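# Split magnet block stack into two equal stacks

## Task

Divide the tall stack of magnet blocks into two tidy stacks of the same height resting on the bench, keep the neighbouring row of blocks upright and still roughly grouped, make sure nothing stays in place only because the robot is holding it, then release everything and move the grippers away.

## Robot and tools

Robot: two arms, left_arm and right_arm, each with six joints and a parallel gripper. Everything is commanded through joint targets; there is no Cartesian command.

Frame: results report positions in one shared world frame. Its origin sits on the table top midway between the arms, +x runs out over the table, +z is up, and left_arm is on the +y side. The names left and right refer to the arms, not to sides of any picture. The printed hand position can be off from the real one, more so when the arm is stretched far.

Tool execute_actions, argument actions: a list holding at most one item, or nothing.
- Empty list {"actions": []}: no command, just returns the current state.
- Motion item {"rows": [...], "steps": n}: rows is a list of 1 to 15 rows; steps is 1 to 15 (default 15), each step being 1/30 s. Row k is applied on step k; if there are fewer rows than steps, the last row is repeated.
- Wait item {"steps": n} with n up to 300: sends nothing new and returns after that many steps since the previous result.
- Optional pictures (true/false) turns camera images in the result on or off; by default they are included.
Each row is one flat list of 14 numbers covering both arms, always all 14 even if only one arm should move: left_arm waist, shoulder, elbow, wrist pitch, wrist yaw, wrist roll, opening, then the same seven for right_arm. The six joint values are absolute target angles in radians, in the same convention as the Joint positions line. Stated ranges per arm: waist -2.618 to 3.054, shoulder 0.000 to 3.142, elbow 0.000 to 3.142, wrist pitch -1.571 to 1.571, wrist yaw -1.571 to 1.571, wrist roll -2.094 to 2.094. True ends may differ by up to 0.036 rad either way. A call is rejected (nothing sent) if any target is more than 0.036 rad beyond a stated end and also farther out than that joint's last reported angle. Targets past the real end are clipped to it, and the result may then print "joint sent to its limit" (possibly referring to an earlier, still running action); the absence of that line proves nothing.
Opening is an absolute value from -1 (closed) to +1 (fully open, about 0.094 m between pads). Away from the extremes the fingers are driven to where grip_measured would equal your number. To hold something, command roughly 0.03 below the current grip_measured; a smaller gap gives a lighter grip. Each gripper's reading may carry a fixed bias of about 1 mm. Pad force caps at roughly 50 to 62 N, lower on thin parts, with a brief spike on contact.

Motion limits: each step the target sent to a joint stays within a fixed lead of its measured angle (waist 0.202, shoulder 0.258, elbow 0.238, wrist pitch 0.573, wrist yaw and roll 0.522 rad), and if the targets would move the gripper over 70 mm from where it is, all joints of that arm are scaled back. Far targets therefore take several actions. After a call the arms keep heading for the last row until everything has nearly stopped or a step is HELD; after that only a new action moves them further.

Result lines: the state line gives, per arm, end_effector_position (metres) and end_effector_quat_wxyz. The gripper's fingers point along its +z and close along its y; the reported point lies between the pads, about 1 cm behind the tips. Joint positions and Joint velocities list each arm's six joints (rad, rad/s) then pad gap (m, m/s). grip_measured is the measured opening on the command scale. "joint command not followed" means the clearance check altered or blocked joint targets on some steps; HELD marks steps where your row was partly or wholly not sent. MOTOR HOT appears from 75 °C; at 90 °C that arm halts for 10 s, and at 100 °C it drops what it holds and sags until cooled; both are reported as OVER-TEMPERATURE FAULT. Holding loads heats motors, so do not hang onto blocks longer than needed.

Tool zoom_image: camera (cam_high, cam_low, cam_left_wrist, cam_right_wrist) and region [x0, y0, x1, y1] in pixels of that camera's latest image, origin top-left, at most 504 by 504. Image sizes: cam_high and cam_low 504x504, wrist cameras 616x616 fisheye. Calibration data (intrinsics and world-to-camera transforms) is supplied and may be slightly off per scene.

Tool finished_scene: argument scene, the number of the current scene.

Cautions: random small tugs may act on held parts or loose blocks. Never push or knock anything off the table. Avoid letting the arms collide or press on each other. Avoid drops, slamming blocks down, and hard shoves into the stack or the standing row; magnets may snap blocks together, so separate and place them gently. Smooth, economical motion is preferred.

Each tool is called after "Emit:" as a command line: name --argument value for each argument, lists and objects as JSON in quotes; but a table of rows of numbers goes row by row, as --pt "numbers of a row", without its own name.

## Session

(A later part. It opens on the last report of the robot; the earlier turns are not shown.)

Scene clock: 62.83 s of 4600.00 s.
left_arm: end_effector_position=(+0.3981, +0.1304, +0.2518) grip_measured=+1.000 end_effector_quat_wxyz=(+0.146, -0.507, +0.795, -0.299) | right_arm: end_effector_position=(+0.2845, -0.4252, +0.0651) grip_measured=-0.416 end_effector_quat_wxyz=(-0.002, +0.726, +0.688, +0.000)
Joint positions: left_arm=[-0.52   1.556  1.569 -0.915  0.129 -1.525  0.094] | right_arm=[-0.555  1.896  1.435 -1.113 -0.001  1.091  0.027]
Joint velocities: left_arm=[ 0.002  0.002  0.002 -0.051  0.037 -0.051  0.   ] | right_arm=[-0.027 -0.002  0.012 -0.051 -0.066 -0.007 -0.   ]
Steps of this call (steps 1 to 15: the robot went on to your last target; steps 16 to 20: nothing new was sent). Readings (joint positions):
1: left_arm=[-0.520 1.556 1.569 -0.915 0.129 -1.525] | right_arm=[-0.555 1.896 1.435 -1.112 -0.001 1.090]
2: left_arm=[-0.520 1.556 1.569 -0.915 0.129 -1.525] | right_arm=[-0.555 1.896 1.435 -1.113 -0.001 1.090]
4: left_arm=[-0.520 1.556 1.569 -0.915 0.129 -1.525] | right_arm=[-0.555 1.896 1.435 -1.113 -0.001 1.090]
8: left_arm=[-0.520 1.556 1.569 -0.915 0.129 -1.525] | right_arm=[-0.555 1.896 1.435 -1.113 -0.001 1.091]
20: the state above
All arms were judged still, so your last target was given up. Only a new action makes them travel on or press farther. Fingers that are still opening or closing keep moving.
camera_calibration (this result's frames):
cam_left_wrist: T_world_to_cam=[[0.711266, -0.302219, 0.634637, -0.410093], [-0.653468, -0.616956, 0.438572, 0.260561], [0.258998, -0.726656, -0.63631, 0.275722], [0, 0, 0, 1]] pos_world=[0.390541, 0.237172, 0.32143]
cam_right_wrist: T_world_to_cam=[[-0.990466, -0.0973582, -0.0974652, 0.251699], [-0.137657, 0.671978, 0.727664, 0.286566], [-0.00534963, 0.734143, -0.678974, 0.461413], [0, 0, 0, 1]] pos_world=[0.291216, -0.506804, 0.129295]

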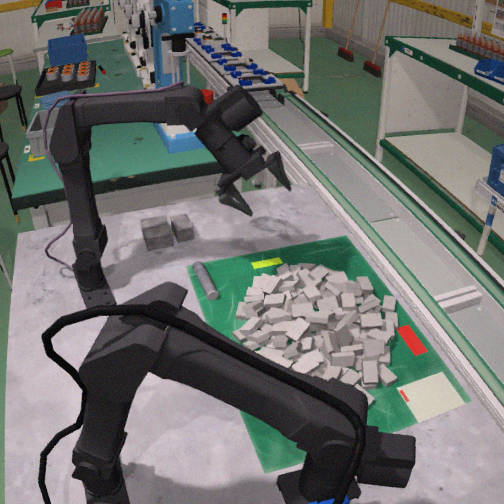

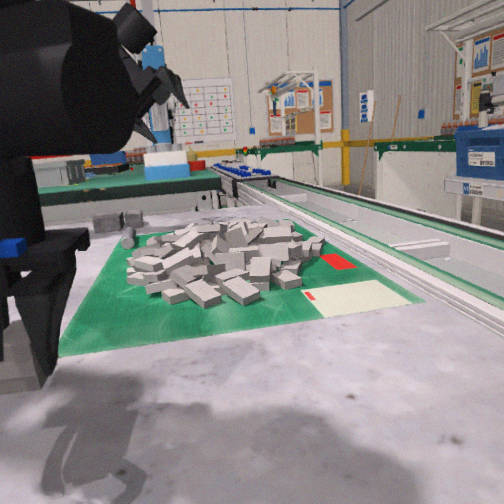

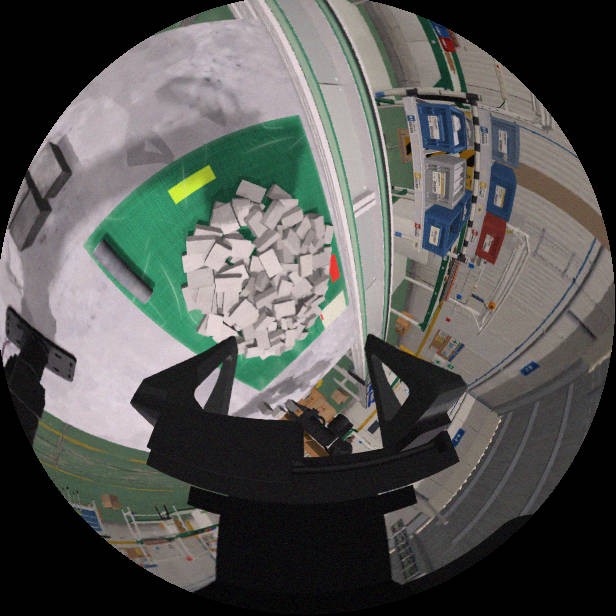

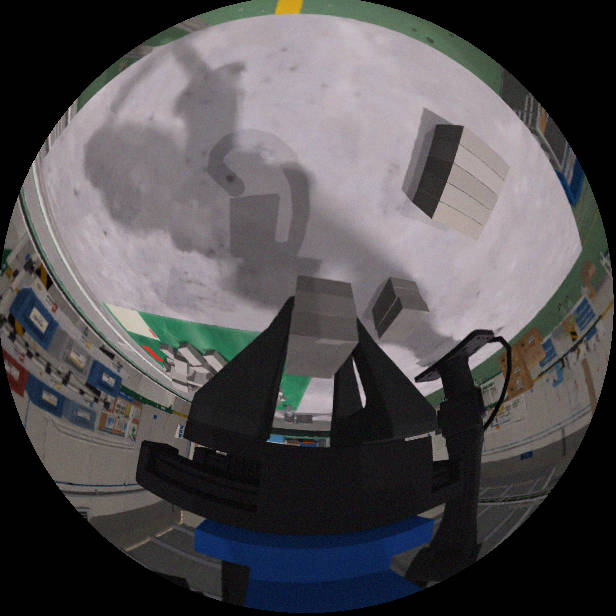

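Lower via elbow: target z≈.014; first −0.17.

Emit:
execute_actions --actions '[{"rows":[[-0.52,1.556,1.569,-0.915,0.129,-1.524,1,-0.55,1.88,1.26,-0.93,0,1.1,-0.5]]}]' --pictures false

Emit:
execute_actions --actions '[{"steps":20}]' --pictures false

Scene clock: 65.87 s of 4600.00 s.
left_arm: end_effector_position=(+0.3981, +0.1304, +0.2518) grip_measured=+1.000 end_effector_quat_wxyz=(+0.146, -0.507, +0.795, -0.299) | right_arm: end_effector_position=(+0.2675, -0.4151, +0.0186) grip_measured=-0.416 end_effector_quat_wxyz=(-0.012, +0.726, +0.688, -0.003)
Joint positions: left_arm=[-0.52   1.556  1.569 -0.915  0.129 -1.525  0.094] | right_arm=[-0.555  1.899  1.245 -0.941 -0.001  1.091  0.027]
Joint velocities: left_arm=[ 0.007 -0.002 -0.012 -0.037 -0.022 -0.022  0.   ] | right_arm=[-0.002  0.012  0.012  0.139  0.007  0.007 -0.   ]
Steps of this call (steps 1 to 76: nothing new was sent; steps 77 to 91: all 15 steps of this action). Readings (joint positions):
77: left_arm=[-0.520 1.556 1.569 -0.915 0.129 -1.525] | right_arm=[-0.555 1.888 1.405 -1.077 -0.001 1.091]
78: left_arm=[-0.520 1.556 1.569 -0.915 0.129 -1.525] | right_arm=[-0.555 1.878 1.362 -1.030 -0.001 1.091]
80: left_arm=[-0.520 1.556 1.569 -0.915 0.129 -1.525] | right_arm=[-0.555 1.881 1.294 -0.991 -0.001 1.091]
84: left_arm=[-0.520 1.556 1.569 -0.915 0.129 -1.525] | right_arm=[-0.555 1.899 1.245 -0.979 -0.001 1.091]
91: the state above

Scene clock: 66.53 s of 4600.00 s.
left_arm: end_effector_position=(+0.3981, +0.1304, +0.2518) grip_measured=+1.000 end_effector_quat_wxyz=(+0.146, -0.507, +0.795, -0.299) | right_arm: end_effector_position=(+0.2689, -0.4159, +0.0185) grip_measured=-0.416 end_effector_quat_wxyz=(-0.009, +0.726, +0.688, -0.002)
Joint positions: left_arm=[-0.52   1.556  1.569 -0.915  0.129 -1.525  0.094] | right_arm=[-0.555  1.899  1.245 -0.934 -0.001  1.091  0.027]
Joint velocities: left_arm=[ 0.007 -0.002 -0.012  0.022  0.037  0.007  0.   ] | right_arm=[ 0.032  0.002 -0.017 -0.037  0.007 -0.051 -0.002]
Steps of this call (steps 1 to 15: the robot went on to your last target; steps 16 to 20: nothing new was sent). Readings (joint positions):
1: left_arm=[-0.520 1.556 1.569 -0.915 0.129 -1.525] | right_arm=[-0.555 1.899 1.245 -0.939 -0.001 1.091]
2: left_arm=[-0.520 1.556 1.569 -0.915 0.129 -1.525] | right_arm=[-0.555 1.899 1.245 -0.938 -0.001 1.091]
4: left_arm=[-0.520 1.556 1.569 -0.915 0.129 -1.525] | right_arm=[-0.555 1.899 1.245 -0.936 -0.001 1.091]
8: left_arm=[-0.520 1.556 1.569 -0.915 0.129 -1.525] | right_arm=[-0.555 1.899 1.245 -0.935 -0.001 1.091]
20: the state above
All arms were judged still, so your last target was given up. Only a new action makes them travel on or press farther. Fingers that are still opening or closing keep moving.

Emit:
execute_actions --actions '[{"rows":[[-0.52,1.556,1.569,-0.915,0.129,-1.524,1,-0.55,1.88,1.222,-0.895,0,1.1,-0.5]]}]' --pictures false

Emit:
execute_actions --actions '[{"rows":[[-0.52,1.556,1.569,-0.915,0.129,-1.524,1,-0.55,1.88,1.222,-0.895,0,1.1,0.1]]}]' --pictures false

Emit:
execute_actions --actions '[{"rows":[[-0.52,1.556,1.569,-0.915,0.129,-1.524,1,-0.55,1.8,1.5,-1.26,0,1.1,0.1]]}]' --pictures false

Emit:
execute_actions --actions '[{"steps":20}]'

Scene clock: 73.00 s of 4600.00 s.
left_arm: end_effector_position=(+0.3981, +0.1304, +0.2518) grip_measured=+1.000 end_effector_quat_wxyz=(+0.146, -0.507, +0.795, -0.299) | right_arm: end_effector_position=(+0.2696, -0.4163, +0.0174) grip_measured=-0.416 end_effector_quat_wxyz=(-0.005, +0.726, +0.688, -0.001)
Joint positions: left_arm=[-0.52   1.556  1.569 -0.915  0.129 -1.525  0.094] | right_arm=[-0.555  1.896  1.235 -0.919 -0.001  1.091  0.027]
Joint velocities: left_arm=[-0.012 -0.012 -0.007  0.037 -0.037 -0.037  0.   ] | right_arm=[ 0.007  0.002  0.002 -0.022  0.022  0.066 -0.   ]
Steps of this call (steps 1 to 90: nothing new was sent; then 2.97 s passed at rest; steps 91 to 105: all 15 steps of this action). Readings (joint positions):
91: left_arm=[-0.520 1.556 1.569 -0.915 0.129 -1.525] | right_arm=[-0.555 1.899 1.242 -0.930 -0.001 1.091]
92: left_arm=[-0.520 1.556 1.569 -0.915 0.129 -1.525] | right_arm=[-0.555 1.899 1.239 -0.925 -0.001 1.091]
94: left_arm=[-0.520 1.556 1.569 -0.915 0.129 -1.525] | right_arm=[-0.555 1.897 1.237 -0.921 -0.001 1.091]
98: left_arm=[-0.520 1.556 1.569 -0.915 0.129 -1.525] | right_arm=[-0.555 1.896 1.235 -0.920 -0.001 1.091]
105: the state above

Scene clock: 73.50 s of 4600.00 s.
left_arm: end_effector_position=(+0.3981, +0.1304, +0.2518) grip_measured=+1.000 end_effector_quat_wxyz=(+0.146, -0.507, +0.795, -0.299) | right_arm: end_effector_position=(+0.2727, -0.4182, +0.0174) grip_measured=+0.098 end_effector_quat_wxyz=(+0.003, +0.726, +0.688, +0.001)
Joint positions: left_arm=[-0.52   1.556  1.569 -0.915  0.129 -1.525  0.094] | right_arm=[-0.555  1.896  1.235 -0.904 -0.001  1.091  0.052]
Joint velocities: left_arm=[-0.022  0.002  0.002  0.022 -0.125  0.051  0.   ] | right_arm=[ 0.007  0.002 -0.002 -0.022  0.066  0.037 -0.   ]
Steps of this call (steps 1 to 15: all 15 steps of this action). Readings (joint positions):
1: left_arm=[-0.520 1.556 1.569 -0.915 0.129 -1.525] | right_arm=[-0.555 1.896 1.235 -0.919 -0.001 1.091]
2: left_arm=[-0.520 1.556 1.569 -0.915 0.129 -1.525] | right_arm=[-0.555 1.896 1.235 -0.916 -0.001 1.091]
4: left_arm=[-0.520 1.556 1.569 -0.915 0.129 -1.525] | right_arm=[-0.555 1.896 1.235 -0.911 -0.001 1.091]
8: left_arm=[-0.520 1.556 1.569 -0.915 0.129 -1.525] | right_arm=[-0.555 1.896 1.235 -0.907 -0.001 1.091]
15: the state above

Scene clock: 74.00 s of 4600.00 s.
left_arm: end_effector_position=(+0.3981, +0.1304, +0.2518) grip_measured=+1.000 end_effector_quat_wxyz=(+0.146, -0.507, +0.795, -0.299) | right_arm: end_effector_position=(+0.2797, -0.4223, +0.1172) grip_measured=+0.098 end_effector_quat_wxyz=(+0.028, +0.725, +0.688, +0.009)
Joint positions: left_arm=[-0.52   1.556  1.569 -0.915  0.129 -1.525  0.094] | right_arm=[-0.555  1.791  1.508 -1.229 -0.001  1.091  0.052]
Joint velocities: left_arm=[ 0.002 -0.012  0.002  0.037  0.081 -0.022  0.   ] | right_arm=[ 0.002  0.017 -0.012 -0.183  0.037 -0.007 -0.   ]
Steps of this call (steps 1 to 15: all 15 steps of this action). Readings (joint positions):
1: left_arm=[-0.520 1.556 1.569 -0.915 0.129 -1.525] | right_arm=[-0.555 1.896 1.263 -0.952 -0.001 1.091]
2: left_arm=[-0.520 1.556 1.569 -0.915 0.129 -1.525] | right_arm=[-0.555 1.894 1.307 -1.015 -0.001 1.091]
4: left_arm=[-0.520 1.556 1.569 -0.915 0.129 -1.525] | right_arm=[-0.555 1.867 1.407 -1.095 -0.001 1.091]
8: left_arm=[-0.520 1.556 1.569 -0.915 0.129 -1.525] | right_arm=[-0.555 1.788 1.504 -1.161 -0.001 1.091]
15: the state above

Scene clock: 74.67 s of 4600.00 s.
left_arm: end_effector_position=(+0.3981, +0.1304, +0.2518) grip_measured=+1.000 end_effector_quat_wxyz=(+0.146, -0.507, +0.795, -0.299) | right_arm: end_effector_position=(+0.2763, -0.4203, +0.1169) grip_measured=+0.098 end_effector_quat_wxyz=(+0.020, +0.726, +0.688, +0.006)
Joint positions: left_arm=[-0.52   1.556  1.569 -0.915  0.129 -1.525  0.094] | right_arm=[-0.555  1.792  1.508 -1.245 -0.001  1.091  0.052]
Joint velocities: left_arm=[-0.012 -0.002  0.002 -0.037 -0.081 -0.022  0.   ] | right_arm=[-0.017 -0.007 -0.017 -0.007 -0.037 -0.022  0.001]
Steps of this call (steps 1 to 20: the robot went on to your last target). Readings (joint positions):
1: left_arm=[-0.520 1.556 1.569 -0.915 0.129 -1.525] | right_arm=[-0.555 1.792 1.508 -1.233 -0.001 1.091]
2: left_arm=[-0.520 1.556 1.569 -0.915 0.129 -1.525] | right_arm=[-0.555 1.792 1.508 -1.236 -0.001 1.091]
4: left_arm=[-0.520 1.556 1.569 -0.915 0.129 -1.525] | right_arm=[-0.555 1.792 1.508 -1.240 -0.001 1.091]
8: left_arm=[-0.520 1.556 1.569 -0.915 0.129 -1.525] | right_arm=[-0.555 1.792 1.508 -1.243 -0.001 1.091]
20: the state above
camera_calibration (this result's frames):
cam_left_wrist: T_world_to_cam=[[0.711266, -0.302219, 0.634637, -0.410093], [-0.653468, -0.616956, 0.438572, 0.260561], [0.258998, -0.726656, -0.63631, 0.275722], [0, 0, 0, 1]] pos_world=[0.390541, 0.237172, 0.32143]
cam_right_wrist: T_world_to_cam=[[-0.986112, -0.0995716, -0.132924, 0.251041], [-0.164734, 0.688162, 0.706608, 0.261263], [0.0211152, 0.718692, -0.695008, 0.480971], [0, 0, 0, 1]] pos_world=[0.280438, -0.500465, 0.183037]

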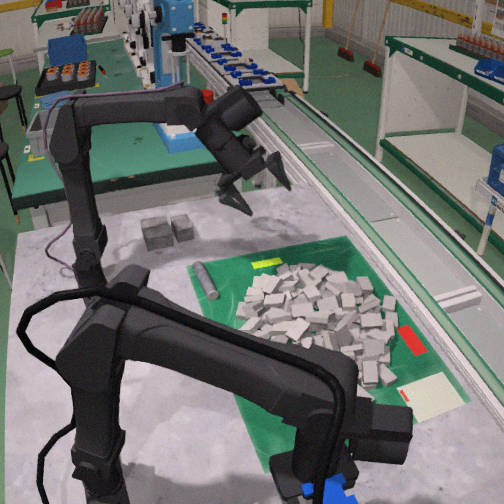

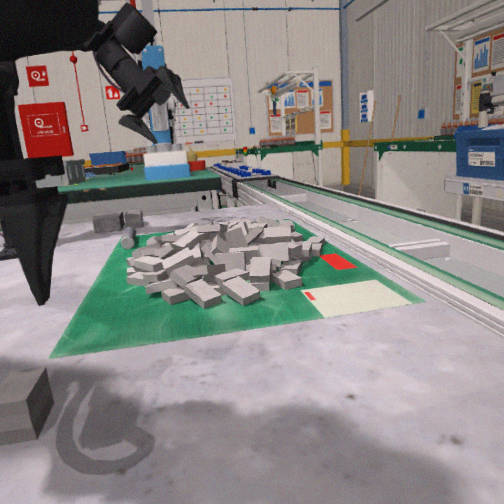

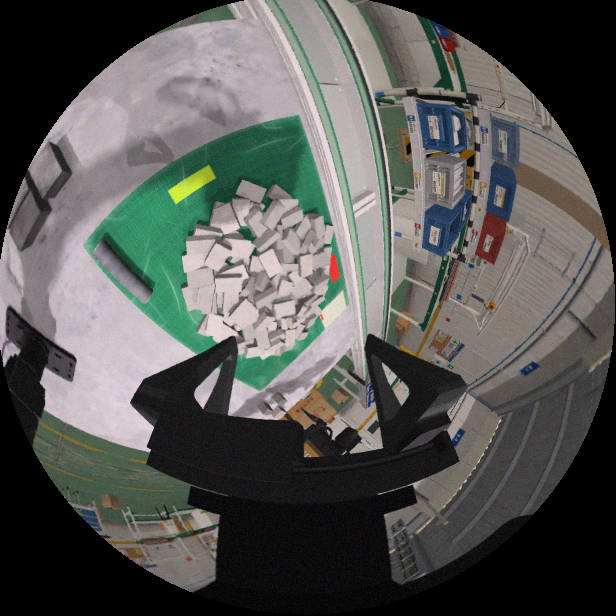

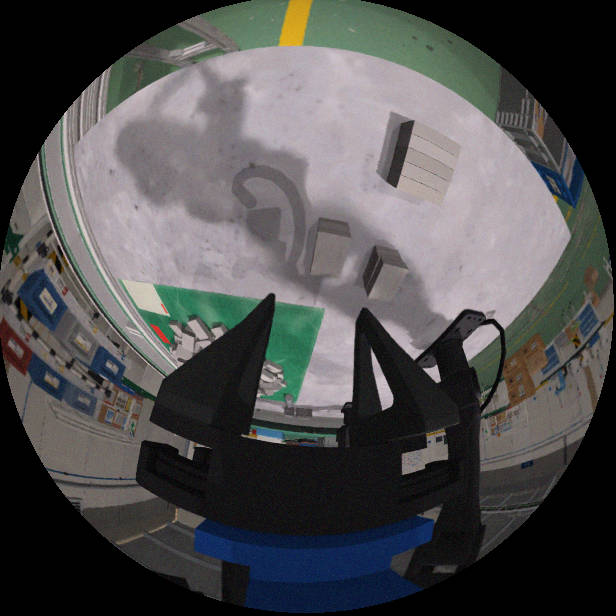

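Emit:
finished_scene --scene 1

The scene is finished: the task was done.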